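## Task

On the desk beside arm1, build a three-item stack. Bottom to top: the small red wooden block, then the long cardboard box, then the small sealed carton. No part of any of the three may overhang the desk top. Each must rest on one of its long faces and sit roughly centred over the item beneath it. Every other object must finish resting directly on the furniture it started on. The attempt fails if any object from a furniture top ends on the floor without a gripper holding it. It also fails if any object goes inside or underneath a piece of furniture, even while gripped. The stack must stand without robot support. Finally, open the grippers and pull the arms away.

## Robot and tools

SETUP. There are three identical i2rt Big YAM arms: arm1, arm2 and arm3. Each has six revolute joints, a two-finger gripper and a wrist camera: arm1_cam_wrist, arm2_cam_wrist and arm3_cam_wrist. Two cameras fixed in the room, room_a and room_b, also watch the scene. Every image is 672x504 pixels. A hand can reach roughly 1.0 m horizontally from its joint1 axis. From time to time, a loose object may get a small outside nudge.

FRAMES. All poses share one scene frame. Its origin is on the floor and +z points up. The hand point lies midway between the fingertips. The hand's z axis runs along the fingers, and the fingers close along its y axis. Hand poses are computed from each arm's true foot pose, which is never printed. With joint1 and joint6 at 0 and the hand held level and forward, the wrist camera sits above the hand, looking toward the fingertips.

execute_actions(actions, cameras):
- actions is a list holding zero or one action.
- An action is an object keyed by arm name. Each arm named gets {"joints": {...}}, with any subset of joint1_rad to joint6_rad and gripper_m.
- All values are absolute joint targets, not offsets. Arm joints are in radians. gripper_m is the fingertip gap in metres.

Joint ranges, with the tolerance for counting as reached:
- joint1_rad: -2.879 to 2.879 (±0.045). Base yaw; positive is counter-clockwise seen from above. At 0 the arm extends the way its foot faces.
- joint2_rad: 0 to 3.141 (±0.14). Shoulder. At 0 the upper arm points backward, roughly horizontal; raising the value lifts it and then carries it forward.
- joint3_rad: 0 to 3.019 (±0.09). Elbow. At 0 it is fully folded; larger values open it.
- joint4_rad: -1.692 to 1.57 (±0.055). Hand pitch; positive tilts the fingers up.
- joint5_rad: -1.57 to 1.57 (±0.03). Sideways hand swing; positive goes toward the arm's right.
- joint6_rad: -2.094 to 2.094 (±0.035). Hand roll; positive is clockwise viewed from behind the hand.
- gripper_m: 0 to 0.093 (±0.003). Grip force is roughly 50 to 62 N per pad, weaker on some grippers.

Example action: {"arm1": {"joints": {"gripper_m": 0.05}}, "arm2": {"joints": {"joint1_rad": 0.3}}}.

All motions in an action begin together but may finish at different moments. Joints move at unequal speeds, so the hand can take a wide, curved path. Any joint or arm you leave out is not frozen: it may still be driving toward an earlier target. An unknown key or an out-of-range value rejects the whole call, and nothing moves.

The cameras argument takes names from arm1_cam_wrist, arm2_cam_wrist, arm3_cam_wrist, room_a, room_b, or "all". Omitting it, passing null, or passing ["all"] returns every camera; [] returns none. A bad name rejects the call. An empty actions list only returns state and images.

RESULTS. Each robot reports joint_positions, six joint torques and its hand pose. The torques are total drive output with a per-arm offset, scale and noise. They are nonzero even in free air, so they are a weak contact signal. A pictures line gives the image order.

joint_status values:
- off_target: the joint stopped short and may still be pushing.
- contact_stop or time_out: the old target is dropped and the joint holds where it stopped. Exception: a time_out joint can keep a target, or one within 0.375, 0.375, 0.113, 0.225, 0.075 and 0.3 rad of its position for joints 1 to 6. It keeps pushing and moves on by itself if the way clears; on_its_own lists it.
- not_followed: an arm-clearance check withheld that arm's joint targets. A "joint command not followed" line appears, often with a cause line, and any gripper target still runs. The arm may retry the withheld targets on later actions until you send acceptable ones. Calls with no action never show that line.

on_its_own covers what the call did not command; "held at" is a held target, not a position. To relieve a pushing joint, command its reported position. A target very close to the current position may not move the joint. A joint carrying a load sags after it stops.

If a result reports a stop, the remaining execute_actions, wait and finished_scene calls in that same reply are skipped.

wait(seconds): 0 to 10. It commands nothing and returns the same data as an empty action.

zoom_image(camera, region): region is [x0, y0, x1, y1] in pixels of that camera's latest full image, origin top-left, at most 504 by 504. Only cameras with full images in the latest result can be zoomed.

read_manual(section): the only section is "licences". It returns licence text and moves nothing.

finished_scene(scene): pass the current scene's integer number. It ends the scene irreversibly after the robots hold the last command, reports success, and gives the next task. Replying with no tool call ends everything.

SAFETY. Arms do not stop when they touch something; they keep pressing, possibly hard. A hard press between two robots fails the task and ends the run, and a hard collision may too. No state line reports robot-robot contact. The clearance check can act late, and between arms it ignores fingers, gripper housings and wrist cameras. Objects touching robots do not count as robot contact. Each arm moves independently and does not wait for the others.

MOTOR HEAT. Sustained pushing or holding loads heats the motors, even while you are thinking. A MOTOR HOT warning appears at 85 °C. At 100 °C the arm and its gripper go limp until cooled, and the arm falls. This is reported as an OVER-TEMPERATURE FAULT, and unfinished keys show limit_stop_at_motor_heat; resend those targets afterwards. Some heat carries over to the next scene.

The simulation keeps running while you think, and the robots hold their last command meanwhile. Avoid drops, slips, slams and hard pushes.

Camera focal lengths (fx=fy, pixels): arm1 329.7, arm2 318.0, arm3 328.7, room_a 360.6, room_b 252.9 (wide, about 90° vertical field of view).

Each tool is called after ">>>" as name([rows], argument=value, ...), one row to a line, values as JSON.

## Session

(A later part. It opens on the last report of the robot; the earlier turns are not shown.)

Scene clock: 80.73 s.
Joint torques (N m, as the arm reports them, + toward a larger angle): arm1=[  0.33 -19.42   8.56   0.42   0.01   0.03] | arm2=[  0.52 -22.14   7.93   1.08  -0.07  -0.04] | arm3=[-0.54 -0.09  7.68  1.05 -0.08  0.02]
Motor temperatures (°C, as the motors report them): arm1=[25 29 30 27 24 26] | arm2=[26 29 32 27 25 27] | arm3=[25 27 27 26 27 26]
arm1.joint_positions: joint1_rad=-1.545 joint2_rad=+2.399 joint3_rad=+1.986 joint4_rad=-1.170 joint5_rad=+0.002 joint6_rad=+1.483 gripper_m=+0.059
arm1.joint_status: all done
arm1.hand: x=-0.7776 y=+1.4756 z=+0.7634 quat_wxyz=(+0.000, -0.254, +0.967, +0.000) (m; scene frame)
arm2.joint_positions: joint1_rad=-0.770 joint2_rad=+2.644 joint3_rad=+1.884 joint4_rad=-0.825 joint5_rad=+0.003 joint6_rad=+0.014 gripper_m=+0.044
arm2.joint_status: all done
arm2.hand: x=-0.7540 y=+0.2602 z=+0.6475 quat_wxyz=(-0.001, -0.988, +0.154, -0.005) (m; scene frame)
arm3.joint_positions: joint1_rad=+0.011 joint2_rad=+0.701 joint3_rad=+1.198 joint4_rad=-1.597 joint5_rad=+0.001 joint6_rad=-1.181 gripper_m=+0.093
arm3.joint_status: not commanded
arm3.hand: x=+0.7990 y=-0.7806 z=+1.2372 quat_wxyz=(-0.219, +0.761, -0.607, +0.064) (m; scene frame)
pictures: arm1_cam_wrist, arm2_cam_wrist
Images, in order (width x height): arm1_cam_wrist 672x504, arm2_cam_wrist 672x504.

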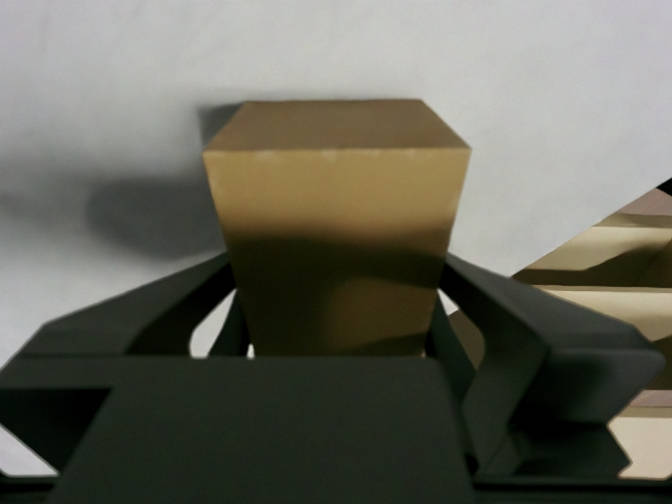

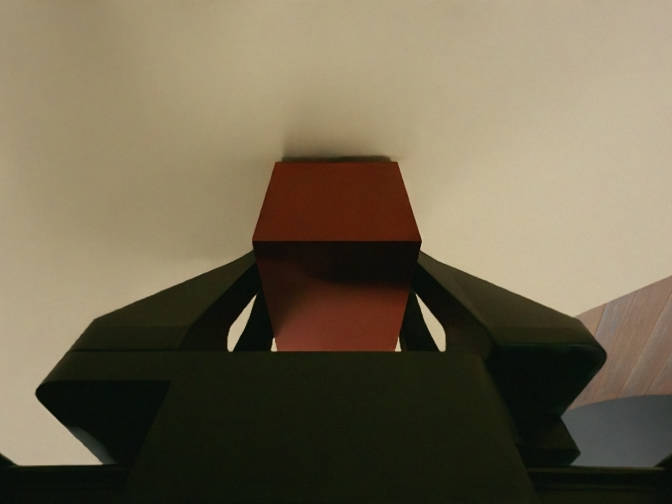

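>>> execute_actions([
  {"arm1":{"joints":{"gripper_m":0.093,"joint2_rad":2.4}},"arm2":{"joints":{"gripper_m":0.093}}},
], cameras=[])

>>> execute_actions([
  {"arm1":{"joints":{"joint2_rad":2.1,"joint4_rad":-1.4}},"arm2":{"joints":{"joint2_rad":2.1,"joint4_rad":-1.3}}},
], cameras=[])

>>> execute_actions([
  {"arm2":{"joints":{"joint1_rad":1.9,"joint3_rad":1.74,"joint6_rad":1.62}},"arm1":{"joints":{"joint1_rad":0.79,"joint3_rad":1.72,"joint6_rad":1.5}}},
], cameras=[])

>>> execute_actions([
  {"arm2":{"joints":{"joint2_rad":2.19,"joint4_rad":-1.09}},"arm1":{"joints":{"joint2_rad":2.32,"joint4_rad":-0.94}}},
], cameras=["arm2_cam_wrist","arm1_cam_wrist"])

Scene clock: 84.73 s.
Joint torques (N m, as the arm reports them, + toward a larger angle): arm1=[  0.37 -22.18   8.52   0.43   0.01   0.03] | arm2=[  0.44 -22.35   7.84   1.07  -0.08  -0.01] | arm3=[-0.37 -0.09  7.69  1.03 -0.05  0.02]
Motor temperatures (°C, as the motors report them): arm1=[25 29 30 27 24 26] | arm2=[26 29 31 27 25 27] | arm3=[25 27 27 26 27 26]
arm1.joint_positions: joint1_rad=-1.545 joint2_rad=+2.399 joint3_rad=+1.986 joint4_rad=-1.170 joint5_rad=+0.002 joint6_rad=+1.484 gripper_m=+0.093
arm1.joint_status: all done
arm1.hand: x=-0.7776 y=+1.4756 z=+0.7634 quat_wxyz=(+0.000, -0.253, +0.967, +0.000) (m; scene frame)
arm2.joint_positions: joint1_rad=-0.770 joint2_rad=+2.644 joint3_rad=+1.884 joint4_rad=-0.825 joint5_rad=+0.003 joint6_rad=+0.014 gripper_m=+0.093
arm2.joint_status: all done
arm2.hand: x=-0.7540 y=+0.2602 z=+0.6475 quat_wxyz=(-0.001, -0.988, +0.154, -0.005) (m; scene frame)
arm3.joint_positions: joint1_rad=+0.011 joint2_rad=+0.701 joint3_rad=+1.198 joint4_rad=-1.597 joint5_rad=+0.001 joint6_rad=-1.181 gripper_m=+0.093
arm3.joint_status: not commanded
arm3.hand: x=+0.7990 y=-0.7806 z=+1.2372 quat_wxyz=(-0.219, +0.761, -0.607, +0.064) (m; scene frame)
pictures: none
No camera images: the call's "cameras" was empty. Leave "cameras" out to get every camera's image.

Scene clock: 86.40 s.
Joint torques (N m, as the arm reports them, + toward a larger angle): arm1=[  0.37 -20.66   9.33  -0.42   0.01   0.02] | arm2=[  0.48 -21.62   9.49  -0.11  -0.09  -0.03] | arm3=[-0.4  -0.1   7.74  1.05 -0.06  0.01]
Motor temperatures (°C, as the motors report them): arm1=[25 29 30 27 24 26] | arm2=[26 29 31 27 25 27] | arm3=[25 27 27 26 27 26]
arm1.joint_positions: joint1_rad=-1.545 joint2_rad=+2.106 joint3_rad=+1.986 joint4_rad=-1.389 joint5_rad=+0.002 joint6_rad=+1.484 gripper_m=+0.093
arm1.joint_status: all done
arm1.hand: x=-0.7657 y=+1.4502 z=+0.9559 quat_wxyz=(-0.006, -0.253, +0.967, +0.036) (m; scene frame)
arm2.joint_positions: joint1_rad=-0.770 joint2_rad=+2.107 joint3_rad=+1.895 joint4_rad=-1.287 joint5_rad=+0.003 joint6_rad=+0.014 gripper_m=+0.093
arm2.joint_status: all done
arm2.hand: x=-0.7563 y=+0.2621 z=+1.0009 quat_wxyz=(+0.005, -0.987, +0.154, +0.038) (m; scene frame)
arm3.joint_positions: joint1_rad=+0.011 joint2_rad=+0.701 joint3_rad=+1.198 joint4_rad=-1.597 joint5_rad=+0.001 joint6_rad=-1.181 gripper_m=+0.093
arm3.joint_status: not commanded
arm3.hand: x=+0.7990 y=-0.7806 z=+1.2372 quat_wxyz=(-0.219, +0.761, -0.607, +0.064) (m; scene frame)
pictures: none
No camera images: the call's "cameras" was empty. Leave "cameras" out to get every camera's image.

Scene clock: 89.03 s.
Joint torques (N m, as the arm reports them, + toward a larger angle): arm1=[  0.35 -20.04   6.14  -1.01   0.11   0.07] | arm2=[  0.25 -20.71   7.64  -0.57   0.14   0.24] | arm3=[-0.48  0.1   7.79  1.15 -0.07  0.02]
Motor temperatures (°C, as the motors report them): arm1=[25 29 30 27 24 26] | arm2=[26 29 31 27 25 27] | arm3=[25 27 27 26 27 26]
arm1.joint_positions: joint1_rad=+0.791 joint2_rad=+2.113 joint3_rad=+1.734 joint4_rad=-1.389 joint5_rad=-0.001 joint6_rad=+1.492 gripper_m=+0.093
arm1.joint_status: all done
arm1.hand: x=-0.7079 y=+0.3024 z=+0.8516 quat_wxyz=(+0.100, -0.983, +0.150, -0.019) (m; scene frame)
arm2.joint_positions: joint1_rad=+1.903 joint2_rad=+2.102 joint3_rad=+1.748 joint4_rad=-1.288 joint5_rad=-0.001 joint6_rad=+1.605 gripper_m=+0.093
arm2.joint_status: all done
arm2.hand: x=+0.3217 y=-0.3560 z=+0.9459 quat_wxyz=(+0.033, -0.926, -0.377, +0.017) (m; scene frame)
arm3.joint_positions: joint1_rad=+0.011 joint2_rad=+0.701 joint3_rad=+1.198 joint4_rad=-1.597 joint5_rad=+0.001 joint6_rad=-1.181 gripper_m=+0.093
arm3.joint_status: not commanded
arm3.hand: x=+0.7990 y=-0.7806 z=+1.2372 quat_wxyz=(-0.219, +0.761, -0.607, +0.064) (m; scene frame)
pictures: none
No camera images: the call's "cameras" was empty. Leave "cameras" out to get every camera's image.

Scene clock: 90.40 s.
Joint torques (N m, as the arm reports them, + toward a larger angle): arm1=[  0.34 -20.6    7.03   0.49   0.11   0.04] | arm2=[  0.24 -21.4    7.36   0.99   0.14   0.23] | arm3=[-0.45  0.29  7.73  1.05 -0.07  0.05]
Motor temperatures (°C, as the motors report them): arm1=[25 29 30 27 24 26] | arm2=[26 29 31 27 25 27] | arm3=[25 27 27 26 27 26]
arm1.joint_positions: joint1_rad=+0.791 joint2_rad=+2.322 joint3_rad=+1.714 joint4_rad=-0.952 joint5_rad=-0.001 joint6_rad=+1.493 gripper_m=+0.093
arm1.joint_status: all done
arm1.hand: x=-0.7327 y=+0.2440 z=+0.7105 quat_wxyz=(-0.001, -0.989, +0.150, +0.005) (m; scene frame)
arm2.joint_positions: joint1_rad=+1.903 joint2_rad=+2.193 joint3_rad=+1.748 joint4_rad=-1.104 joint5_rad=-0.001 joint6_rad=+1.605 gripper_m=+0.093
arm2.joint_status: all done
arm2.hand: x=+0.3465 y=-0.3802 z=+0.8889 quat_wxyz=(-0.010, -0.926, -0.377, -0.002) (m; scene frame)
arm3.joint_positions: joint1_rad=+0.011 joint2_rad=+0.701 joint3_rad=+1.198 joint4_rad=-1.597 joint5_rad=+0.001 joint6_rad=-1.181 gripper_m=+0.093
arm3.joint_status: not commanded
arm3.hand: x=+0.7990 y=-0.7806 z=+1.2372 quat_wxyz=(-0.219, +0.761, -0.607, +0.064) (m; scene frame)
pictures: arm1_cam_wrist, arm2_cam_wrist
Images, in order (width x height): arm1_cam_wrist 672x504, arm2_cam_wrist 672x504.

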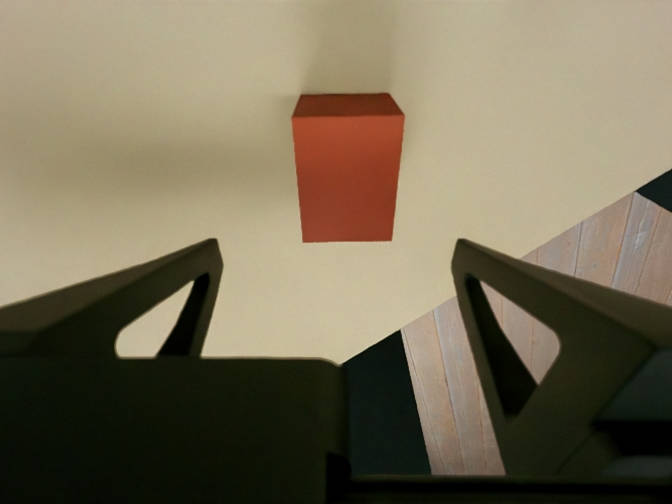

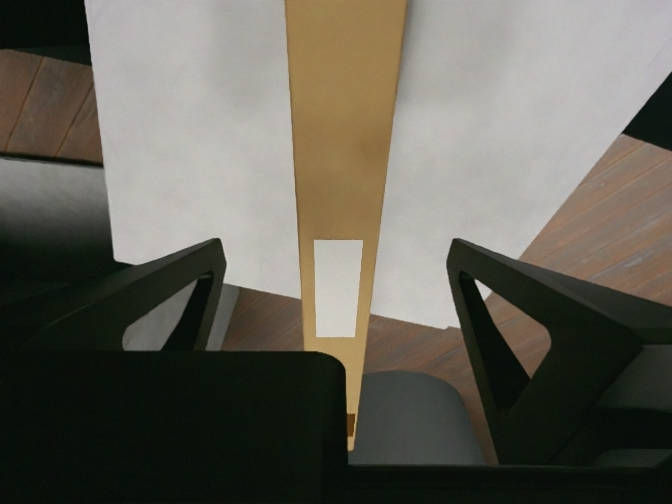

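>>> execute_actions([
  {"arm2":{"joints":{"joint1_rad":1.885,"joint2_rad":2.32,"joint4_rad":-0.985}},"arm1":{"joints":{"joint1_rad":0.772,"joint2_rad":2.41,"joint4_rad":-0.86}}},
], cameras=[])

>>> execute_actions([
  {"arm1":{"joints":{"gripper_m":0.03}},"arm2":{"joints":{"gripper_m":0.03}}},
], cameras=["arm2_cam_wrist","arm1_cam_wrist"])

>>> execute_actions([
  {"arm1":{"joints":{"joint2_rad":2.05,"joint4_rad":-1.24}},"arm2":{"joints":{"joint2_rad":2.1,"joint4_rad":-1.23}}},
], cameras=["room_a"])

Scene clock: 95.37 s.
Joint torques (N m, as the arm reports them, + toward a larger angle): arm1=[  0.13 -21.18   6.52   0.47   0.11   0.04] | arm2=[ -0.18 -22.47   7.48   0.84   0.14   0.23] | arm3=[-0.16 -0.13  7.69  1.07 -0.07  0.01]
Motor temperatures (°C, as the motors report them): arm1=[25 29 30 27 24 26] | arm2=[26 29 31 27 25 27] | arm3=[25 27 27 26 27 26]
arm1.joint_positions: joint1_rad=+0.776 joint2_rad=+2.415 joint3_rad=+1.714 joint4_rad=-0.871 joint5_rad=-0.001 joint6_rad=+1.493 gripper_m=+0.093
arm1.joint_status: all done
arm1.hand: x=-0.7406 y=+0.2528 z=+0.6528 quat_wxyz=(+0.005, -0.987, +0.158, +0.004) (m; scene frame)
arm2.joint_positions: joint1_rad=+1.891 joint2_rad=+2.330 joint3_rad=+1.739 joint4_rad=-0.998 joint5_rad=-0.001 joint6_rad=+1.605 gripper_m=+0.093
arm2.joint_status: all done
arm2.hand: x=+0.3385 y=-0.3832 z=+0.8006 quat_wxyz=(+0.009, -0.928, -0.371, +0.006) (m; scene frame)
arm3.joint_positions: joint1_rad=+0.011 joint2_rad=+0.701 joint3_rad=+1.198 joint4_rad=-1.597 joint5_rad=+0.001 joint6_rad=-1.181 gripper_m=+0.093
arm3.joint_status: not commanded
arm3.hand: x=+0.7990 y=-0.7806 z=+1.2372 quat_wxyz=(-0.219, +0.761, -0.607, +0.064) (m; scene frame)
pictures: none
No camera images: the call's "cameras" was empty. Leave "cameras" out to get every camera's image.

Scene clock: 96.00 s.
Joint torques (N m, as the arm reports them, + toward a larger angle): arm1=[  0.15 -21.16   6.53   0.44   0.11   0.03] | arm2=[  0.26 -22.36   7.48   0.84   0.13   0.21] | arm3=[-0.6   0.09  7.7   1.1  -0.06  0.04]
Motor temperatures (°C, as the motors report them): arm1=[25 29 30 27 24 26] | arm2=[26 29 31 27 25 27] | arm3=[25 27 27 26 27 26]
arm1.joint_positions: joint1_rad=+0.776 joint2_rad=+2.415 joint3_rad=+1.714 joint4_rad=-0.870 joint5_rad=-0.001 joint6_rad=+1.493 gripper_m=+0.045
arm1.joint_status: gripper_m off_target (ended at +0.045, target +0.030)
arm1.hand: x=-0.7408 y=+0.2525 z=+0.6528 quat_wxyz=(+0.005, -0.987, +0.158, +0.004) (m; scene frame)
arm2.joint_positions: joint1_rad=+1.891 joint2_rad=+2.330 joint3_rad=+1.739 joint4_rad=-0.998 joint5_rad=-0.001 joint6_rad=+1.607 gripper_m=+0.049
arm2.joint_status: gripper_m off_target (ended at +0.049, target +0.030)
arm2.hand: x=+0.3385 y=-0.3833 z=+0.8005 quat_wxyz=(+0.009, -0.929, -0.371, +0.006) (m; scene frame)
arm3.joint_positions: joint1_rad=+0.011 joint2_rad=+0.701 joint3_rad=+1.198 joint4_rad=-1.597 joint5_rad=+0.001 joint6_rad=-1.181 gripper_m=+0.093
arm3.joint_status: not commanded
arm3.hand: x=+0.7990 y=-0.7806 z=+1.2372 quat_wxyz=(-0.219, +0.761, -0.607, +0.064) (m; scene frame)
pictures: arm1_cam_wrist, arm2_cam_wrist
Images, in order (width x height): arm1_cam_wrist 672x504, arm2_cam_wrist 672x504.

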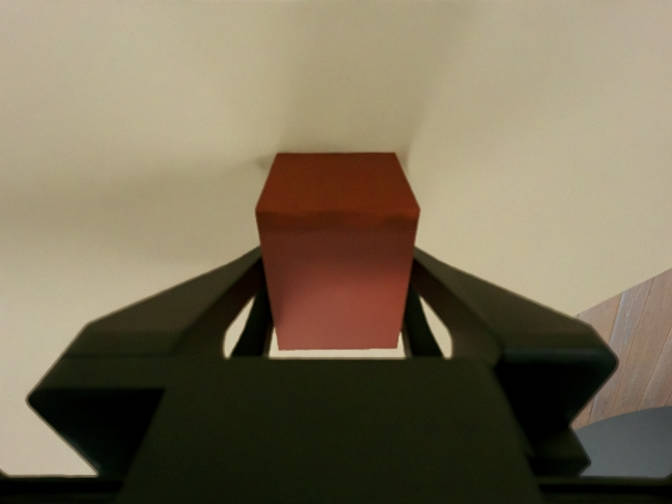

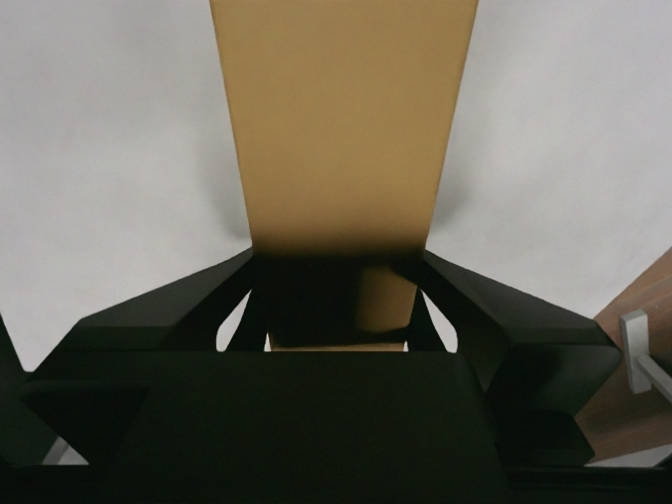

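Scene clock: 97.57 s.
Joint torques (N m, as the arm reports them, + toward a larger angle): arm1=[  0.2  -19.72   8.09  -0.61   0.11   0.03] | arm2=[ -0.12 -19.68   8.73  -0.48   0.15   0.21] | arm3=[-0.53  0.06  7.66  1.09 -0.05  0.04]
Motor temperatures (°C, as the motors report them): arm1=[25 29 30 27 24 26] | arm2=[26 29 31 27 25 27] | arm3=[25 27 27 26 27 26]
arm1.joint_positions: joint1_rad=+0.776 joint2_rad=+2.062 joint3_rad=+1.714 joint4_rad=-1.229 joint5_rad=-0.001 joint6_rad=+1.493 gripper_m=+0.045
arm1.joint_status: all done
arm1.hand: x=-0.7300 y=+0.2727 z=+0.8703 quat_wxyz=(+0.007, -0.987, +0.158, +0.003) (m; scene frame)
arm2.joint_positions: joint1_rad=+1.891 joint2_rad=+2.096 joint3_rad=+1.737 joint4_rad=-1.216 joint5_rad=-0.001 joint6_rad=+1.607 gripper_m=+0.049
arm2.joint_status: all done
arm2.hand: x=+0.3268 y=-0.3708 z=+0.9448 quat_wxyz=(+0.002, -0.929, -0.371, +0.003) (m; scene frame)
arm3.joint_positions: joint1_rad=+0.011 joint2_rad=+0.701 joint3_rad=+1.198 joint4_rad=-1.597 joint5_rad=+0.001 joint6_rad=-1.181 gripper_m=+0.093
arm3.joint_status: not commanded
arm3.hand: x=+0.7990 y=-0.7806 z=+1.2372 quat_wxyz=(-0.219, +0.761, -0.607, +0.064) (m; scene frame)
pictures: room_a
Images, in order (width x height): room_a 672x504.

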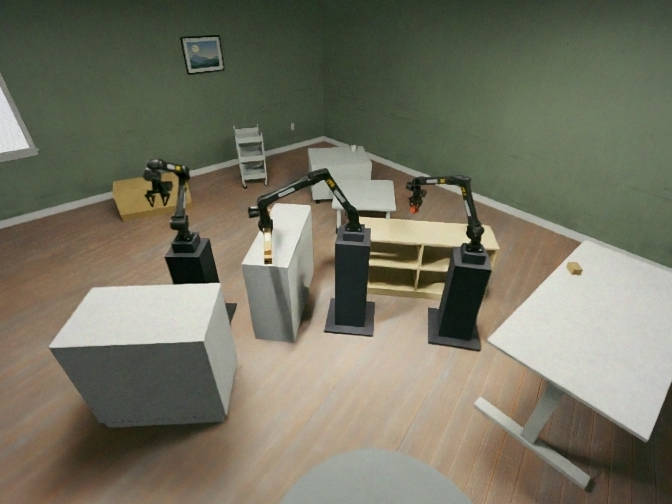

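>>> execute_actions([
  {"arm2":{"joints":{"joint1_rad":-0.77,"joint3_rad":1.9,"joint4_rad":-1.37,"joint6_rad":0.84}},"arm1":{"joints":{"joint1_rad":-2.4,"joint6_rad":-1.77}}},
], cameras=[])

>>> execute_actions([
  {"arm2":{"joints":{"joint2_rad":2.61,"joint4_rad":-0.83}},"arm1":{"joints":{"joint2_rad":2.235,"joint4_rad":-1.03}}},
], cameras=["arm2_cam_wrist","arm1_cam_wrist","room_a"])

Scene clock: 103.23 s.
Joint torques (N m, as the arm reports them, + toward a larger angle): arm1=[  0.94 -19.74   8.08  -0.6   -0.2   -0.14] | arm2=[  0.34 -20.93  11.6   -0.26  -0.05  -0.03] | arm3=[-0.46  0.01  7.73  1.15 -0.08  0.02]
Motor temperatures (°C, as the motors report them): arm1=[25 29 30 27 24 26] | arm2=[26 29 32 27 25 27] | arm3=[25 27 27 26 27 26]
arm1.joint_positions: joint1_rad=-2.402 joint2_rad=+2.062 joint3_rad=+1.714 joint4_rad=-1.229 joint5_rad=+0.002 joint6_rad=-1.762 gripper_m=+0.045
arm1.joint_status: all done
arm1.hand: x=-0.2324 y=+1.4030 z=+0.8781 quat_wxyz=(+0.001, -0.993, +0.120, +0.004) (m; scene frame)
arm2.joint_positions: joint1_rad=-0.769 joint2_rad=+2.102 joint3_rad=+1.868 joint4_rad=-1.356 joint5_rad=+0.003 joint6_rad=+0.854 gripper_m=+0.049
arm2.joint_status: all done
arm2.hand: x=-0.7318 y=+0.2539 z=+0.9928 quat_wxyz=(+0.002, -0.840, +0.543, -0.008) (m; scene frame)
arm3.joint_positions: joint1_rad=+0.011 joint2_rad=+0.701 joint3_rad=+1.198 joint4_rad=-1.597 joint5_rad=+0.001 joint6_rad=-1.181 gripper_m=+0.093
arm3.joint_status: not commanded
arm3.hand: x=+0.7990 y=-0.7806 z=+1.2372 quat_wxyz=(-0.219, +0.761, -0.607, +0.064) (m; scene frame)
pictures: none
No camera images: the call's "cameras" was empty. Leave "cameras" out to get every camera's image.

Scene clock: 104.60 s.
Joint torques (N m, as the arm reports them, + toward a larger angle): arm1=[  0.99 -21.27   7.36   0.47  -0.16  -0.12] | arm2=[  0.61 -23.84   8.1    0.98   0.09   0.  ] | arm3=[-0.56 -0.04  7.66  1.09 -0.05  0.01]
Motor temperatures (°C, as the motors report them): arm1=[25 29 30 27 24 26] | arm2=[26 29 32 27 25 27] | arm3=[25 27 27 26 27 26]
arm1.joint_positions: joint1_rad=-2.402 joint2_rad=+2.249 joint3_rad=+1.714 joint4_rad=-1.041 joint5_rad=+0.002 joint6_rad=-1.764 gripper_m=+0.045
arm1.joint_status: all done
arm1.hand: x=-0.2242 y=+1.4240 z=+0.7642 quat_wxyz=(+0.002, -0.993, +0.119, +0.004) (m; scene frame)
arm2.joint_positions: joint1_rad=-0.772 joint2_rad=+2.617 joint3_rad=+1.883 joint4_rad=-0.843 joint5_rad=+0.000 joint6_rad=+0.851 gripper_m=+0.050
arm2.joint_status: all done
arm2.hand: x=-0.7588 y=+0.2626 z=+0.6648 quat_wxyz=(-0.001, -0.840, +0.543, -0.001) (m; scene frame)
arm3.joint_positions: joint1_rad=+0.011 joint2_rad=+0.701 joint3_rad=+1.198 joint4_rad=-1.597 joint5_rad=+0.001 joint6_rad=-1.181 gripper_m=+0.093
arm3.joint_status: not commanded
arm3.hand: x=+0.7990 y=-0.7806 z=+1.2372 quat_wxyz=(-0.219, +0.761, -0.607, +0.064) (m; scene frame)
pictures: arm1_cam_wrist, arm2_cam_wrist, room_a
Images, in order (width x height): arm1_cam_wrist 672x504, arm2_cam_wrist 672x504, room_a 672x504.

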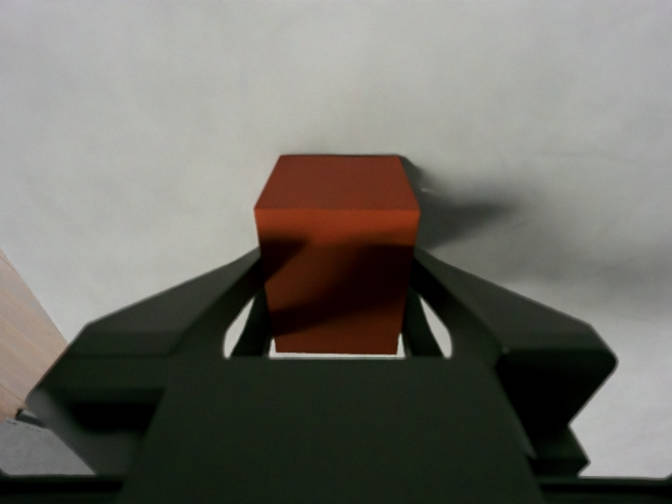

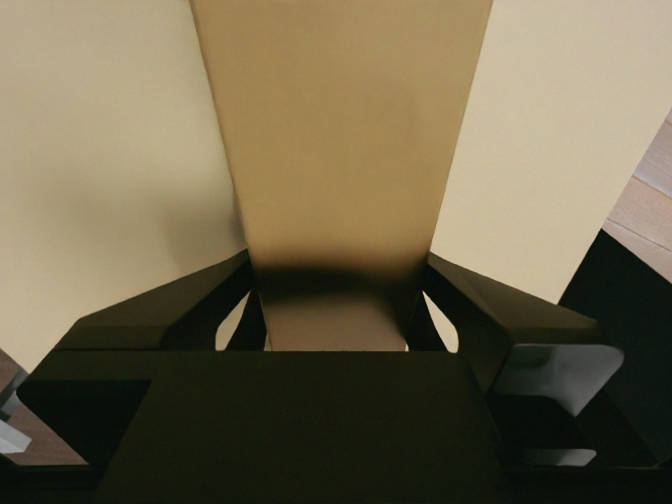

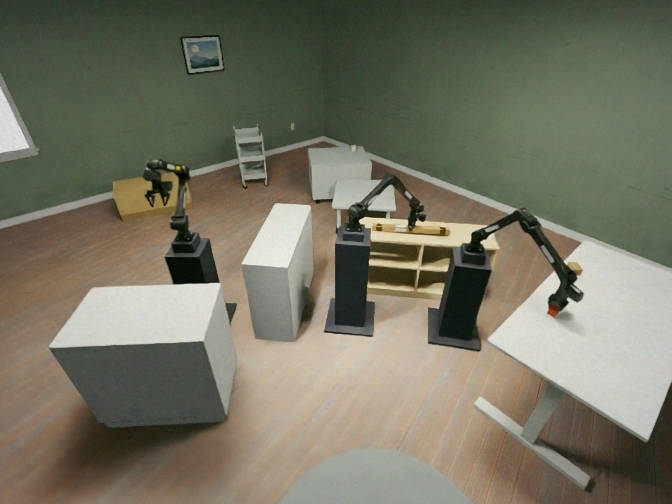

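>>> execute_actions([
  {"arm2":{"joints":{"joint2_rad":2.65}},"arm1":{"joints":{"gripper_m":0.093}}},
], cameras=[])

>>> execute_actions([
  {"arm2":{"joints":{"gripper_m":0.093}},"arm1":{"joints":{"joint2_rad":1.9,"joint4_rad":-1.38}}},
], cameras=["arm1_cam_wrist"])

>>> execute_actions([
  {"arm2":{"joints":{"joint2_rad":1.5,"joint4_rad":-1.5}},"arm1":{"joints":{"joint1_rad":-0.8,"joint6_rad":0.75}}},
], cameras=[])

>>> execute_actions([
  {"arm2":{"joints":{"joint1_rad":1.2,"joint2_rad":1.0,"joint3_rad":1.2}},"arm1":{"joints":{"joint1_rad":0.78}}},
], cameras=["arm1_cam_wrist","room_a"])

Scene clock: 108.87 s.
Joint torques (N m, as the arm reports them, + toward a larger angle): arm1=[  1.02 -21.21   7.42   0.48  -0.17  -0.12] | arm2=[  0.96 -21.93   7.9    0.86   0.06   0.02] | arm3=[-0.95 -0.13  7.7   1.05 -0.06  0.03]
Motor temperatures (°C, as the motors report them): arm1=[25 29 30 27 24 26] | arm2=[26 29 32 27 25 27] | arm3=[25 26 27 26 27 26]
arm1.joint_positions: joint1_rad=-2.402 joint2_rad=+2.248 joint3_rad=+1.714 joint4_rad=-1.041 joint5_rad=+0.002 joint6_rad=-1.764 gripper_m=+0.093
arm1.joint_status: all done
arm1.hand: x=-0.2241 y=+1.4241 z=+0.7646 quat_wxyz=(+0.002, -0.993, +0.119, +0.004) (m; scene frame)
arm2.joint_positions: joint1_rad=-0.772 joint2_rad=+2.635 joint3_rad=+1.883 joint4_rad=-0.843 joint5_rad=+0.000 joint6_rad=+0.851 gripper_m=+0.050
arm2.joint_status: all done
arm2.hand: x=-0.7521 y=+0.2606 z=+0.6528 quat_wxyz=(+0.001, -0.840, +0.543, -0.010) (m; scene frame)
arm3.joint_positions: joint1_rad=+0.011 joint2_rad=+0.701 joint3_rad=+1.198 joint4_rad=-1.597 joint5_rad=+0.001 joint6_rad=-1.181 gripper_m=+0.093
arm3.joint_status: not commanded
arm3.hand: x=+0.7990 y=-0.7806 z=+1.2372 quat_wxyz=(-0.219, +0.761, -0.607, +0.064) (m; scene frame)
pictures: none
No camera images: the call's "cameras" was empty. Leave "cameras" out to get every camera's image.

Scene clock: 110.40 s.
Joint torques (N m, as the arm reports them, + toward a larger angle): arm1=[  0.97 -17.3    8.44  -0.54  -0.16  -0.12] | arm2=[  0.35 -21.8    7.96   0.99   0.05  -0.03] | arm3=[-0.71  0.01  7.71  1.1  -0.06  0.02]
Motor temperatures (°C, as the motors report them): arm1=[25 29 30 27 24 26] | arm2=[26 29 32 27 25 27] | arm3=[25 26 27 26 27 26]
arm1.joint_positions: joint1_rad=-2.402 joint2_rad=+1.905 joint3_rad=+1.714 joint4_rad=-1.370 joint5_rad=+0.002 joint6_rad=-1.764 gripper_m=+0.093
arm1.joint_status: all done
arm1.hand: x=-0.2445 y=+1.3749 z=+0.9691 quat_wxyz=(+0.009, -0.993, +0.119, +0.002) (m; scene frame)
arm2.joint_positions: joint1_rad=-0.772 joint2_rad=+2.635 joint3_rad=+1.883 joint4_rad=-0.843 joint5_rad=+0.000 joint6_rad=+0.851 gripper_m=+0.093
arm2.joint_status: all done
arm2.hand: x=-0.7521 y=+0.2606 z=+0.6528 quat_wxyz=(+0.001, -0.840, +0.543, -0.010) (m; scene frame)
arm3.joint_positions: joint1_rad=+0.011 joint2_rad=+0.701 joint3_rad=+1.198 joint4_rad=-1.597 joint5_rad=+0.001 joint6_rad=-1.181 gripper_m=+0.093
arm3.joint_status: not commanded
arm3.hand: x=+0.7990 y=-0.7806 z=+1.2372 quat_wxyz=(-0.219, +0.761, -0.607, +0.064) (m; scene frame)
pictures: arm1_cam_wrist
Images, in order (width x height): arm1_cam_wrist 672x504.

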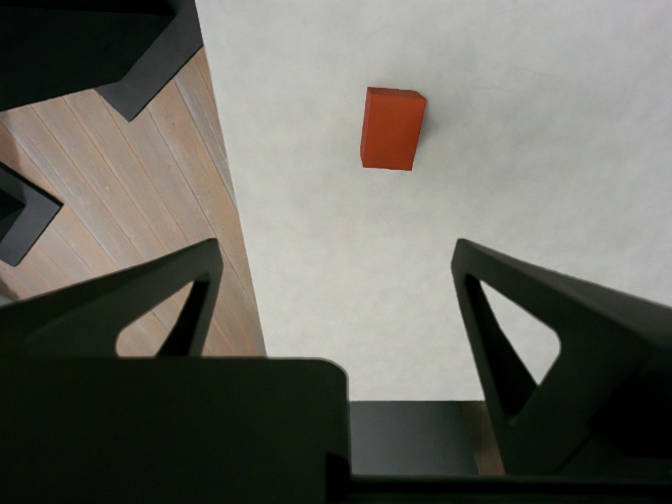

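Scene clock: 112.97 s.
Joint torques (N m, as the arm reports them, + toward a larger angle): arm1=[  0.17 -17.61   8.55  -0.46   0.11   0.06] | arm2=[  0.34 -12.37   9.87   0.72   0.06  -0.04] | arm3=[-0.2   0.05  7.68  1.07 -0.06  0.03]
Motor temperatures (°C, as the motors report them): arm1=[25 29 30 27 24 26] | arm2=[26 29 32 27 25 27] | arm3=[25 26 27 26 27 26]
arm1.joint_positions: joint1_rad=-0.795 joint2_rad=+1.905 joint3_rad=+1.714 joint4_rad=-1.370 joint5_rad=-0.001 joint6_rad=+0.742 gripper_m=+0.093
arm1.joint_status: all done
arm1.hand: x=-1.0330 y=+1.0682 z=+0.9714 quat_wxyz=(+0.001, -0.843, +0.538, +0.010) (m; scene frame)
arm2.joint_positions: joint1_rad=-0.772 joint2_rad=+1.497 joint3_rad=+1.894 joint4_rad=-1.486 joint5_rad=+0.000 joint6_rad=+0.851 gripper_m=+0.093
arm2.joint_status: all done
arm2.hand: x=-0.6235 y=+0.2236 z=+1.3471 quat_wxyz=(-0.067, -0.815, +0.527, +0.231) (m; scene frame)
arm3.joint_positions: joint1_rad=+0.011 joint2_rad=+0.701 joint3_rad=+1.198 joint4_rad=-1.597 joint5_rad=+0.001 joint6_rad=-1.181 gripper_m=+0.093
arm3.joint_status: not commanded
arm3.hand: x=+0.7990 y=-0.7806 z=+1.2372 quat_wxyz=(-0.219, +0.761, -0.607, +0.064) (m; scene frame)
pictures: none
No camera images: the call's "cameras" was empty. Leave "cameras" out to get every camera's image.

Scene clock: 115.00 s.
Joint torques (N m, as the arm reports them, + toward a larger angle): arm1=[  0.04 -17.74   8.5   -0.49   0.1    0.02] | arm2=[ 0.79 -5.32  9.09  0.43  0.05 -0.01] | arm3=[-0.68 -0.02  7.71  1.07 -0.04  0.05]
Motor temperatures (°C, as the motors report them): arm1=[25 29 30 27 24 26] | arm2=[26 29 32 27 25 27] | arm3=[25 26 27 26 27 26]
arm1.joint_positions: joint1_rad=+0.786 joint2_rad=+1.905 joint3_rad=+1.714 joint4_rad=-1.370 joint5_rad=-0.001 joint6_rad=+0.744 gripper_m=+0.093
arm1.joint_status: all done
arm1.hand: x=-0.7122 y=+0.2973 z=+0.9616 quat_wxyz=(+0.001, -0.976, -0.219, +0.004) (m; scene frame)
arm2.joint_positions: joint1_rad=+1.198 joint2_rad=+1.009 joint3_rad=+1.204 joint4_rad=-1.489 joint5_rad=+0.000 joint6_rad=+0.851 gripper_m=+0.093
arm2.joint_status: all done
arm2.hand: x=-0.0870 y=-0.2493 z=+1.2275 quat_wxyz=(-0.132, -0.907, -0.397, +0.045) (m; scene frame)
arm3.joint_positions: joint1_rad=+0.011 joint2_rad=+0.701 joint3_rad=+1.198 joint4_rad=-1.597 joint5_rad=+0.001 joint6_rad=-1.181 gripper_m=+0.093
arm3.joint_status: not commanded
arm3.hand: x=+0.7990 y=-0.7806 z=+1.2372 quat_wxyz=(-0.219, +0.761, -0.607, +0.064) (m; scene frame)
pictures: arm1_cam_wrist, room_a
Images, in order (width x height): arm1_cam_wrist 672x504, room_a 672x504.

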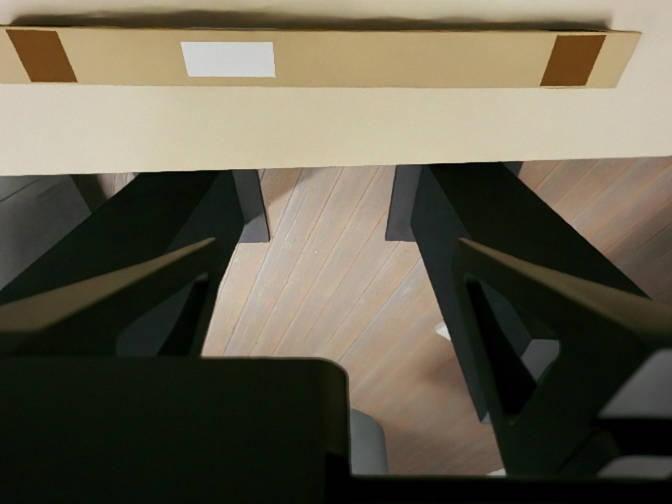

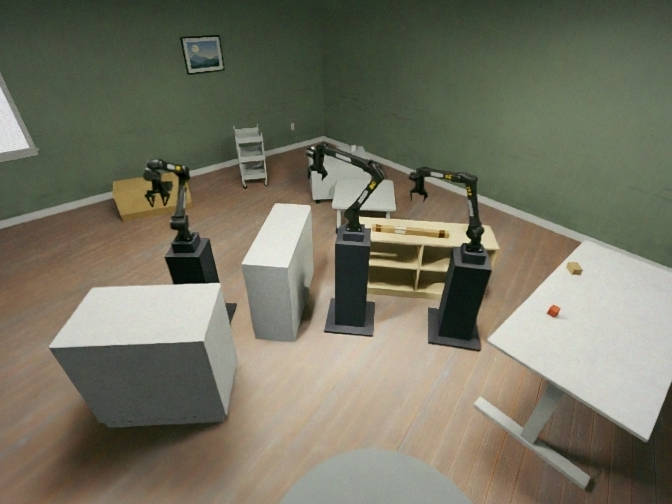

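>>> execute_actions([
  {"arm1":{"joints":{"joint2_rad":2.27,"joint3_rad":1.69,"joint4_rad":-0.97}}},
], cameras=["arm1_cam_wrist"])

>>> execute_actions([
  {"arm1":{"joints":{"joint6_rad":-0.835}}},
], cameras=["arm1_cam_wrist"])

Scene clock: 118.47 s.
Joint torques (N m, as the arm reports them, + toward a larger angle): arm1=[  0.08 -19.64   7.65   0.54   0.1    0.03] | arm2=[ 0.65 -5.33  9.17  0.38  0.07  0.  ] | arm3=[-0.7   0.08  7.63  1.   -0.04  0.02]
Motor temperatures (°C, as the motors report them): arm1=[25 29 30 27 24 26] | arm2=[26 28 32 27 25 27] | arm3=[25 26 27 26 27 26]
arm1.joint_positions: joint1_rad=+0.786 joint2_rad=+2.264 joint3_rad=+1.678 joint4_rad=-0.981 joint5_rad=-0.001 joint6_rad=+0.744 gripper_m=+0.093
arm1.joint_status: all done
arm1.hand: x=-0.7317 y=+0.2553 z=+0.7349 quat_wxyz=(+0.004, -0.976, -0.219, +0.003) (m; scene frame)
arm2.joint_positions: joint1_rad=+1.198 joint2_rad=+1.009 joint3_rad=+1.204 joint4_rad=-1.489 joint5_rad=+0.000 joint6_rad=+0.851 gripper_m=+0.093
arm2.joint_status: not commanded
arm2.hand: x=-0.0870 y=-0.2493 z=+1.2275 quat_wxyz=(-0.132, -0.907, -0.397, +0.045) (m; scene frame)
arm3.joint_positions: joint1_rad=+0.011 joint2_rad=+0.701 joint3_rad=+1.198 joint4_rad=-1.597 joint5_rad=+0.001 joint6_rad=-1.181 gripper_m=+0.093
arm3.joint_status: not commanded
arm3.hand: x=+0.7990 y=-0.7806 z=+1.2372 quat_wxyz=(-0.219, +0.761, -0.607, +0.064) (m; scene frame)
pictures: arm1_cam_wrist
Images, in order (width x height): arm1_cam_wrist 672x504.

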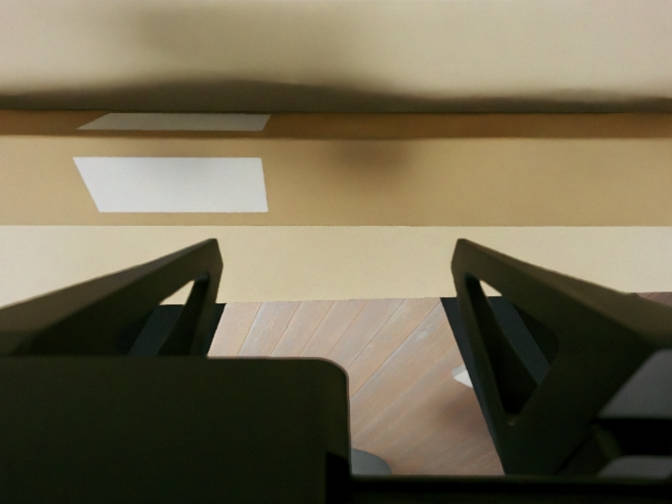

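Scene clock: 120.63 s.
Joint torques (N m, as the arm reports them, + toward a larger angle): arm1=[  0.05 -19.8    7.65   0.53  -0.03  -0.14] | arm2=[ 0.31 -5.88  9.15  0.43  0.08  0.02] | arm3=[-0.52 -0.19  7.67  1.01 -0.06  0.03]
Motor temperatures (°C, as the motors report them): arm1=[25 29 30 27 24 26] | arm2=[26 28 32 27 25 27] | arm3=[25 26 27 26 27 26]
arm1.joint_positions: joint1_rad=+0.786 joint2_rad=+2.264 joint3_rad=+1.678 joint4_rad=-0.981 joint5_rad=-0.001 joint6_rad=-0.826 gripper_m=+0.093
arm1.joint_status: all done
arm1.hand: x=-0.7317 y=+0.2553 z=+0.7349 quat_wxyz=(+0.004, -0.535, -0.845, +0.000) (m; scene frame)
arm2.joint_positions: joint1_rad=+1.198 joint2_rad=+1.009 joint3_rad=+1.204 joint4_rad=-1.489 joint5_rad=+0.000 joint6_rad=+0.851 gripper_m=+0.093
arm2.joint_status: not commanded
arm2.hand: x=-0.0870 y=-0.2493 z=+1.2275 quat_wxyz=(-0.132, -0.907, -0.397, +0.045) (m; scene frame)
arm3.joint_positions: joint1_rad=+0.011 joint2_rad=+0.701 joint3_rad=+1.198 joint4_rad=-1.597 joint5_rad=+0.001 joint6_rad=-1.181 gripper_m=+0.093
arm3.joint_status: not commanded
arm3.hand: x=+0.7990 y=-0.7806 z=+1.2372 quat_wxyz=(-0.219, +0.761, -0.607, +0.064) (m; scene frame)
pictures: arm1_cam_wrist
Images, in order (width x height): arm1_cam_wrist 672x504.

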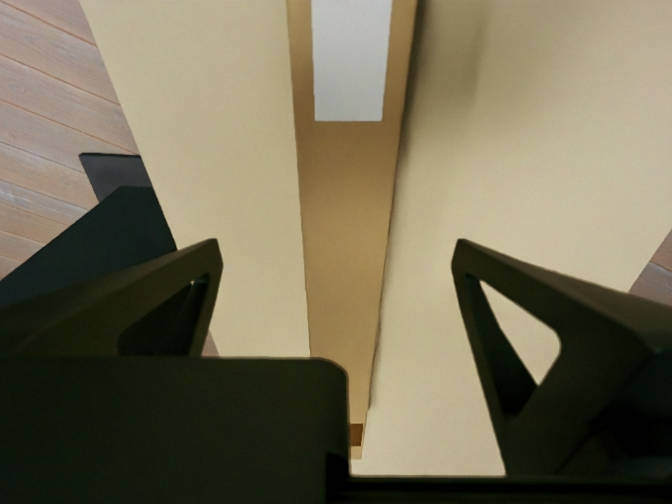

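>>> execute_actions([
  {"arm1":{"joints":{"joint2_rad":2.38,"joint4_rad":-0.83}}},
], cameras=[])

>>> execute_actions([
  {"arm1":{"joints":{"gripper_m":0.02}}},
], cameras=["arm1_cam_wrist"])

>>> execute_actions([
  {"arm1":{"joints":{"joint2_rad":2.0,"joint3_rad":1.75,"joint4_rad":-1.31,"joint6_rad":-1.77}}},
], cameras=[])

>>> execute_actions([
  {"arm1":{"joints":{"joint1_rad":-2.4}}},
], cameras=[])

>>> execute_actions([
  {"arm1":{"joints":{"joint2_rad":2.145,"joint4_rad":-1.13}}},
], cameras=["arm1_cam_wrist","room_a"])

>>> zoom_image(camera="room_a", region=[470, 230, 650, 370])

Scene clock: 124.10 s.
Joint torques (N m, as the arm reports them, + toward a larger angle): arm1=[  0.08 -21.36   7.07   0.6   -0.03  -0.13] | arm2=[ 0.67 -5.34  9.12  0.37  0.07 -0.03] | arm3=[-0.71  0.06  7.74  1.01 -0.08  0.05]
Motor temperatures (°C, as the motors report them): arm1=[25 29 30 27 24 26] | arm2=[26 28 32 27 25 27] | arm3=[25 26 27 26 27 26]
arm1.joint_positions: joint1_rad=+0.786 joint2_rad=+2.390 joint3_rad=+1.678 joint4_rad=-0.842 joint5_rad=-0.001 joint6_rad=-0.827 gripper_m=+0.093
arm1.joint_status: all done
arm1.hand: x=-0.7333 y=+0.2534 z=+0.6578 quat_wxyz=(+0.003, -0.535, -0.845, +0.006) (m; scene frame)
arm2.joint_positions: joint1_rad=+1.198 joint2_rad=+1.009 joint3_rad=+1.204 joint4_rad=-1.489 joint5_rad=+0.000 joint6_rad=+0.851 gripper_m=+0.093
arm2.joint_status: not commanded
arm2.hand: x=-0.0870 y=-0.2493 z=+1.2275 quat_wxyz=(-0.132, -0.907, -0.397, +0.045) (m; scene frame)
arm3.joint_positions: joint1_rad=+0.011 joint2_rad=+0.701 joint3_rad=+1.198 joint4_rad=-1.597 joint5_rad=+0.001 joint6_rad=-1.181 gripper_m=+0.093
arm3.joint_status: not commanded
arm3.hand: x=+0.7990 y=-0.7806 z=+1.2372 quat_wxyz=(-0.219, +0.761, -0.607, +0.064) (m; scene frame)
pictures: none
No camera images: the call's "cameras" was empty. Leave "cameras" out to get every camera's image.

Scene clock: 124.77 s.
Joint torques (N m, as the arm reports them, + toward a larger angle): arm1=[  0.07 -21.37   7.02   0.59  -0.03  -0.12] | arm2=[ 0.96 -5.3   9.09  0.45  0.06  0.01] | arm3=[-0.61  0.28  7.7   0.98 -0.05  0.01]
Motor temperatures (°C, as the motors report them): arm1=[25 29 30 27 24 26] | arm2=[26 28 32 27 25 27] | arm3=[25 26 27 26 27 26]
arm1.joint_positions: joint1_rad=+0.786 joint2_rad=+2.390 joint3_rad=+1.678 joint4_rad=-0.842 joint5_rad=-0.001 joint6_rad=-0.828 gripper_m=+0.049
arm1.joint_status: gripper_m off_target (ended at +0.049, target +0.020)
arm1.hand: x=-0.7334 y=+0.2533 z=+0.6578 quat_wxyz=(+0.004, -0.535, -0.845, +0.006) (m; scene frame)
arm2.joint_positions: joint1_rad=+1.198 joint2_rad=+1.009 joint3_rad=+1.204 joint4_rad=-1.489 joint5_rad=+0.000 joint6_rad=+0.851 gripper_m=+0.093
arm2.joint_status: not commanded
arm2.hand: x=-0.0870 y=-0.2493 z=+1.2275 quat_wxyz=(-0.132, -0.907, -0.397, +0.045) (m; scene frame)
arm3.joint_positions: joint1_rad=+0.011 joint2_rad=+0.701 joint3_rad=+1.198 joint4_rad=-1.597 joint5_rad=+0.001 joint6_rad=-1.181 gripper_m=+0.093
arm3.joint_status: not commanded
arm3.hand: x=+0.7990 y=-0.7806 z=+1.2372 quat_wxyz=(-0.219, +0.761, -0.607, +0.064) (m; scene frame)
pictures: arm1_cam_wrist
Images, in order (width x height): arm1_cam_wrist 672x504.

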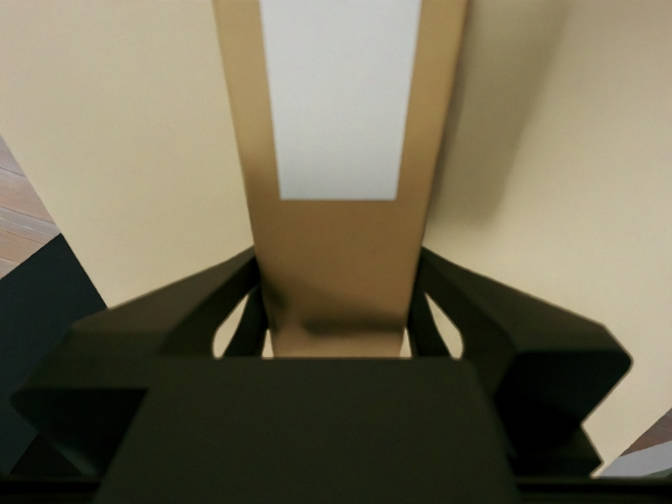

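Scene clock: 126.60 s.
Joint torques (N m, as the arm reports them, + toward a larger angle): arm1=[  0.07 -19.16   9.01  -0.61  -0.06  -0.13] | arm2=[ 0.8  -5.28  9.21  0.47  0.09  0.02] | arm3=[-0.5  -0.13  7.66  1.06 -0.06  0.01]
Motor temperatures (°C, as the motors report them): arm1=[25 29 30 27 24 26] | arm2=[26 28 32 27 25 27] | arm3=[25 26 27 26 27 26]
arm1.joint_positions: joint1_rad=+0.786 joint2_rad=+2.009 joint3_rad=+1.733 joint4_rad=-1.299 joint5_rad=-0.001 joint6_rad=-1.762 gripper_m=+0.049
arm1.joint_status: all done
arm1.hand: x=-0.7212 y=+0.2768 z=+0.9084 quat_wxyz=(+0.003, -0.097, -0.995, -0.007) (m; scene frame)
arm2.joint_positions: joint1_rad=+1.198 joint2_rad=+1.009 joint3_rad=+1.204 joint4_rad=-1.489 joint5_rad=+0.000 joint6_rad=+0.851 gripper_m=+0.093
arm2.joint_status: not commanded
arm2.hand: x=-0.0870 y=-0.2493 z=+1.2275 quat_wxyz=(-0.132, -0.907, -0.397, +0.045) (m; scene frame)
arm3.joint_positions: joint1_rad=+0.011 joint2_rad=+0.701 joint3_rad=+1.198 joint4_rad=-1.597 joint5_rad=+0.001 joint6_rad=-1.181 gripper_m=+0.093
arm3.joint_status: not commanded
arm3.hand: x=+0.7990 y=-0.7806 z=+1.2372 quat_wxyz=(-0.219, +0.761, -0.607, +0.064) (m; scene frame)
pictures: none
No camera images: the call's "cameras" was empty. Leave "cameras" out to get every camera's image.

Scene clock: 129.50 s.
Joint torques (N m, as the arm reports them, + toward a larger angle): arm1=[  1.04 -19.11   9.09  -0.57  -0.18  -0.13] | arm2=[ 0.72 -5.7   9.04  0.38  0.08 -0.01] | arm3=[-0.52  0.13  7.71  1.07 -0.03  0.03]
Motor temperatures (°C, as the motors report them): arm1=[25 29 30 27 24 26] | arm2=[26 28 32 27 25 27] | arm3=[25 26 27 26 27 26]
arm1.joint_positions: joint1_rad=-2.403 joint2_rad=+2.009 joint3_rad=+1.733 joint4_rad=-1.299 joint5_rad=+0.002 joint6_rad=-1.762 gripper_m=+0.049
arm1.joint_status: all done
arm1.hand: x=-0.2349 y=+1.3957 z=+0.9162 quat_wxyz=(+0.002, -0.993, +0.120, +0.004) (m; scene frame)
arm2.joint_positions: joint1_rad=+1.198 joint2_rad=+1.009 joint3_rad=+1.204 joint4_rad=-1.489 joint5_rad=+0.000 joint6_rad=+0.851 gripper_m=+0.093
arm2.joint_status: not commanded
arm2.hand: x=-0.0870 y=-0.2493 z=+1.2275 quat_wxyz=(-0.132, -0.907, -0.397, +0.045) (m; scene frame)
arm3.joint_positions: joint1_rad=+0.011 joint2_rad=+0.701 joint3_rad=+1.198 joint4_rad=-1.597 joint5_rad=+0.001 joint6_rad=-1.181 gripper_m=+0.093
arm3.joint_status: not commanded
arm3.hand: x=+0.7990 y=-0.7806 z=+1.2372 quat_wxyz=(-0.219, +0.761, -0.607, +0.064) (m; scene frame)
pictures: none
No camera images: the call's "cameras" was empty. Leave "cameras" out to get every camera's image.

Scene clock: 130.73 s.
Joint torques (N m, as the arm reports them, + toward a larger angle): arm1=[  1.02 -20.67   8.71   0.5   -0.18  -0.13] | arm2=[ 0.37 -5.46  9.03  0.44  0.06 -0.05] | arm3=[-0.56  0.09  7.81  1.01 -0.06  0.03]
Motor temperatures (°C, as the motors report them): arm1=[25 29 30 27 24 26] | arm2=[26 27 32 27 25 27] | arm3=[25 26 27 26 27 26]
arm1.joint_positions: joint1_rad=-2.403 joint2_rad=+2.157 joint3_rad=+1.733 joint4_rad=-1.142 joint5_rad=+0.002 joint6_rad=-1.763 gripper_m=+0.049
arm1.joint_status: all done
arm1.hand: x=-0.2242 y=+1.4210 z=+0.8269 quat_wxyz=(+0.006, -0.993, +0.120, +0.002) (m; scene frame)
arm2.joint_positions: joint1_rad=+1.198 joint2_rad=+1.009 joint3_rad=+1.204 joint4_rad=-1.489 joint5_rad=+0.000 joint6_rad=+0.851 gripper_m=+0.093
arm2.joint_status: not commanded
arm2.hand: x=-0.0870 y=-0.2493 z=+1.2275 quat_wxyz=(-0.132, -0.907, -0.397, +0.045) (m; scene frame)
arm3.joint_positions: joint1_rad=+0.011 joint2_rad=+0.701 joint3_rad=+1.198 joint4_rad=-1.597 joint5_rad=+0.001 joint6_rad=-1.181 gripper_m=+0.093
arm3.joint_status: not commanded
arm3.hand: x=+0.7990 y=-0.7806 z=+1.2372 quat_wxyz=(-0.219, +0.761, -0.607, +0.064) (m; scene frame)
pictures: arm1_cam_wrist, room_a
Images, in order (width x height): arm1_cam_wrist 672x504, room_a 672x504.

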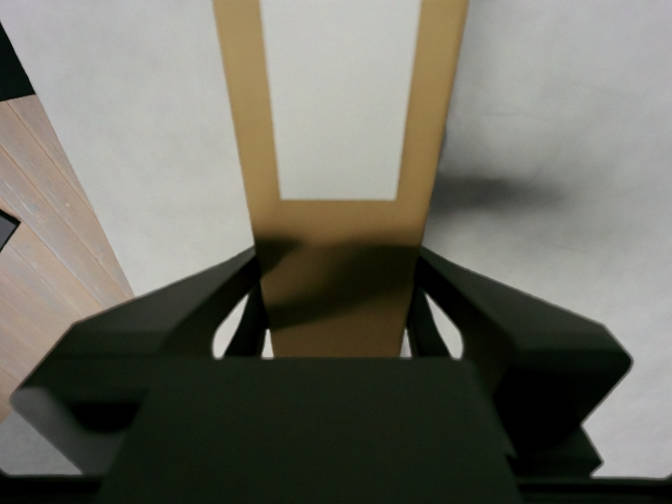

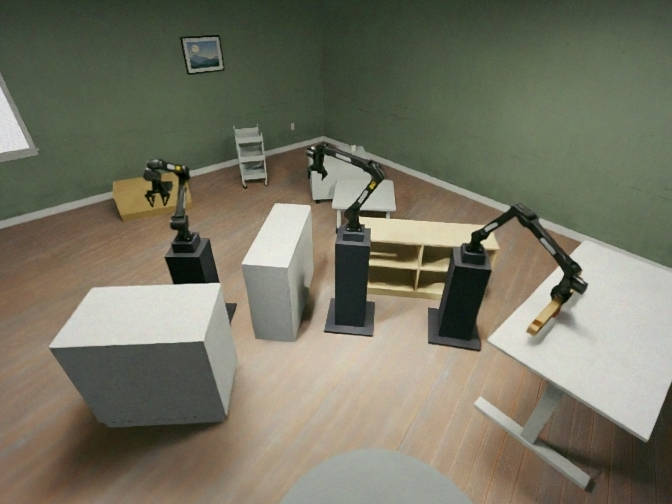

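Region (470, 230, 650, 370) of room_a's 672x504 image, scaled by 2.800, with more detail than that image has.

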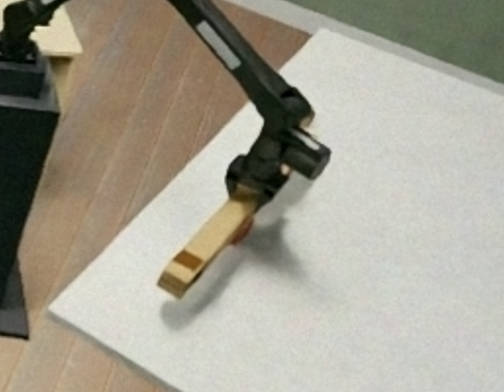

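>>> execute_actions([
  {"arm1":{"joints":{"joint2_rad":2.2,"joint4_rad":-1.1}}},
], cameras=["room_a"])

>>> zoom_image(camera="room_a", region=[500, 260, 620, 350])

Scene clock: 132.50 s.
Joint torques (N m, as the arm reports them, + toward a larger angle): arm1=[  1.05 -18.28   8.6    0.49  -0.23  -0.12] | arm2=[ 0.71 -5.07  9.13  0.47  0.08 -0.02] | arm3=[-0.36 -0.22  7.6   1.16 -0.03  0.03]
Motor temperatures (°C, as the motors report them): arm1=[25 29 30 27 24 26] | arm2=[26 27 32 27 25 27] | arm3=[25 26 27 26 27 26]
arm1.joint_positions: joint1_rad=-2.403 joint2_rad=+2.181 joint3_rad=+1.733 joint4_rad=-1.111 joint5_rad=+0.004 joint6_rad=-1.764 gripper_m=+0.049
arm1.joint_status: all done
arm1.hand: x=-0.2222 y=+1.4251 z=+0.8123 quat_wxyz=(+0.010, -0.993, +0.120, +0.000) (m; scene frame)
arm2.joint_positions: joint1_rad=+1.198 joint2_rad=+1.009 joint3_rad=+1.204 joint4_rad=-1.489 joint5_rad=+0.000 joint6_rad=+0.851 gripper_m=+0.093
arm2.joint_status: not commanded
arm2.hand: x=-0.0870 y=-0.2493 z=+1.2275 quat_wxyz=(-0.132, -0.907, -0.397, +0.045) (m; scene frame)
arm3.joint_positions: joint1_rad=+0.011 joint2_rad=+0.701 joint3_rad=+1.198 joint4_rad=-1.597 joint5_rad=+0.001 joint6_rad=-1.181 gripper_m=+0.093
arm3.joint_status: not commanded
arm3.hand: x=+0.7990 y=-0.7806 z=+1.2372 quat_wxyz=(-0.219, +0.761, -0.607, +0.064) (m; scene frame)
pictures: room_a
Images, in order (width x height): room_a 672x504.

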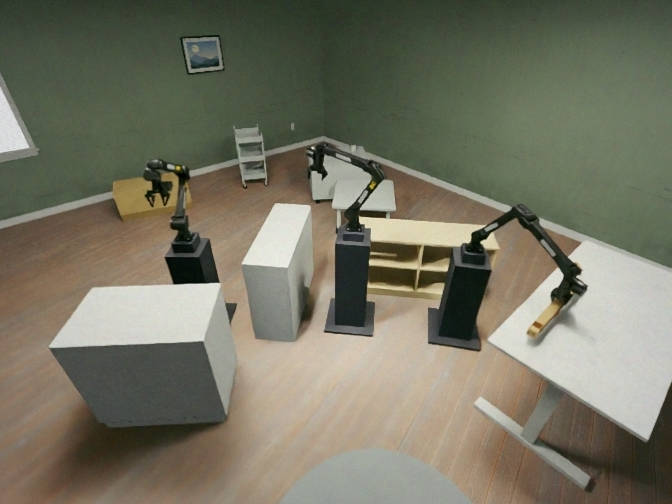

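Region (500, 260, 620, 350) of room_a's 672x504 image, scaled by 4.200, with more detail than that image has; it fills the top 378 rows of this view, and the rest is white.

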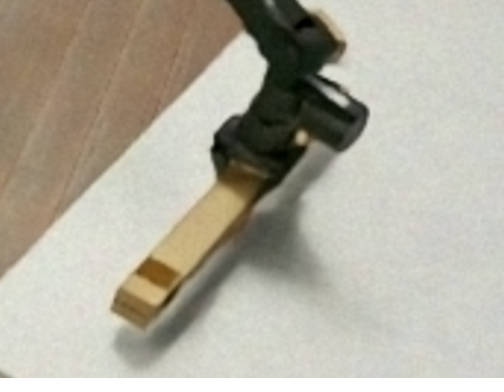

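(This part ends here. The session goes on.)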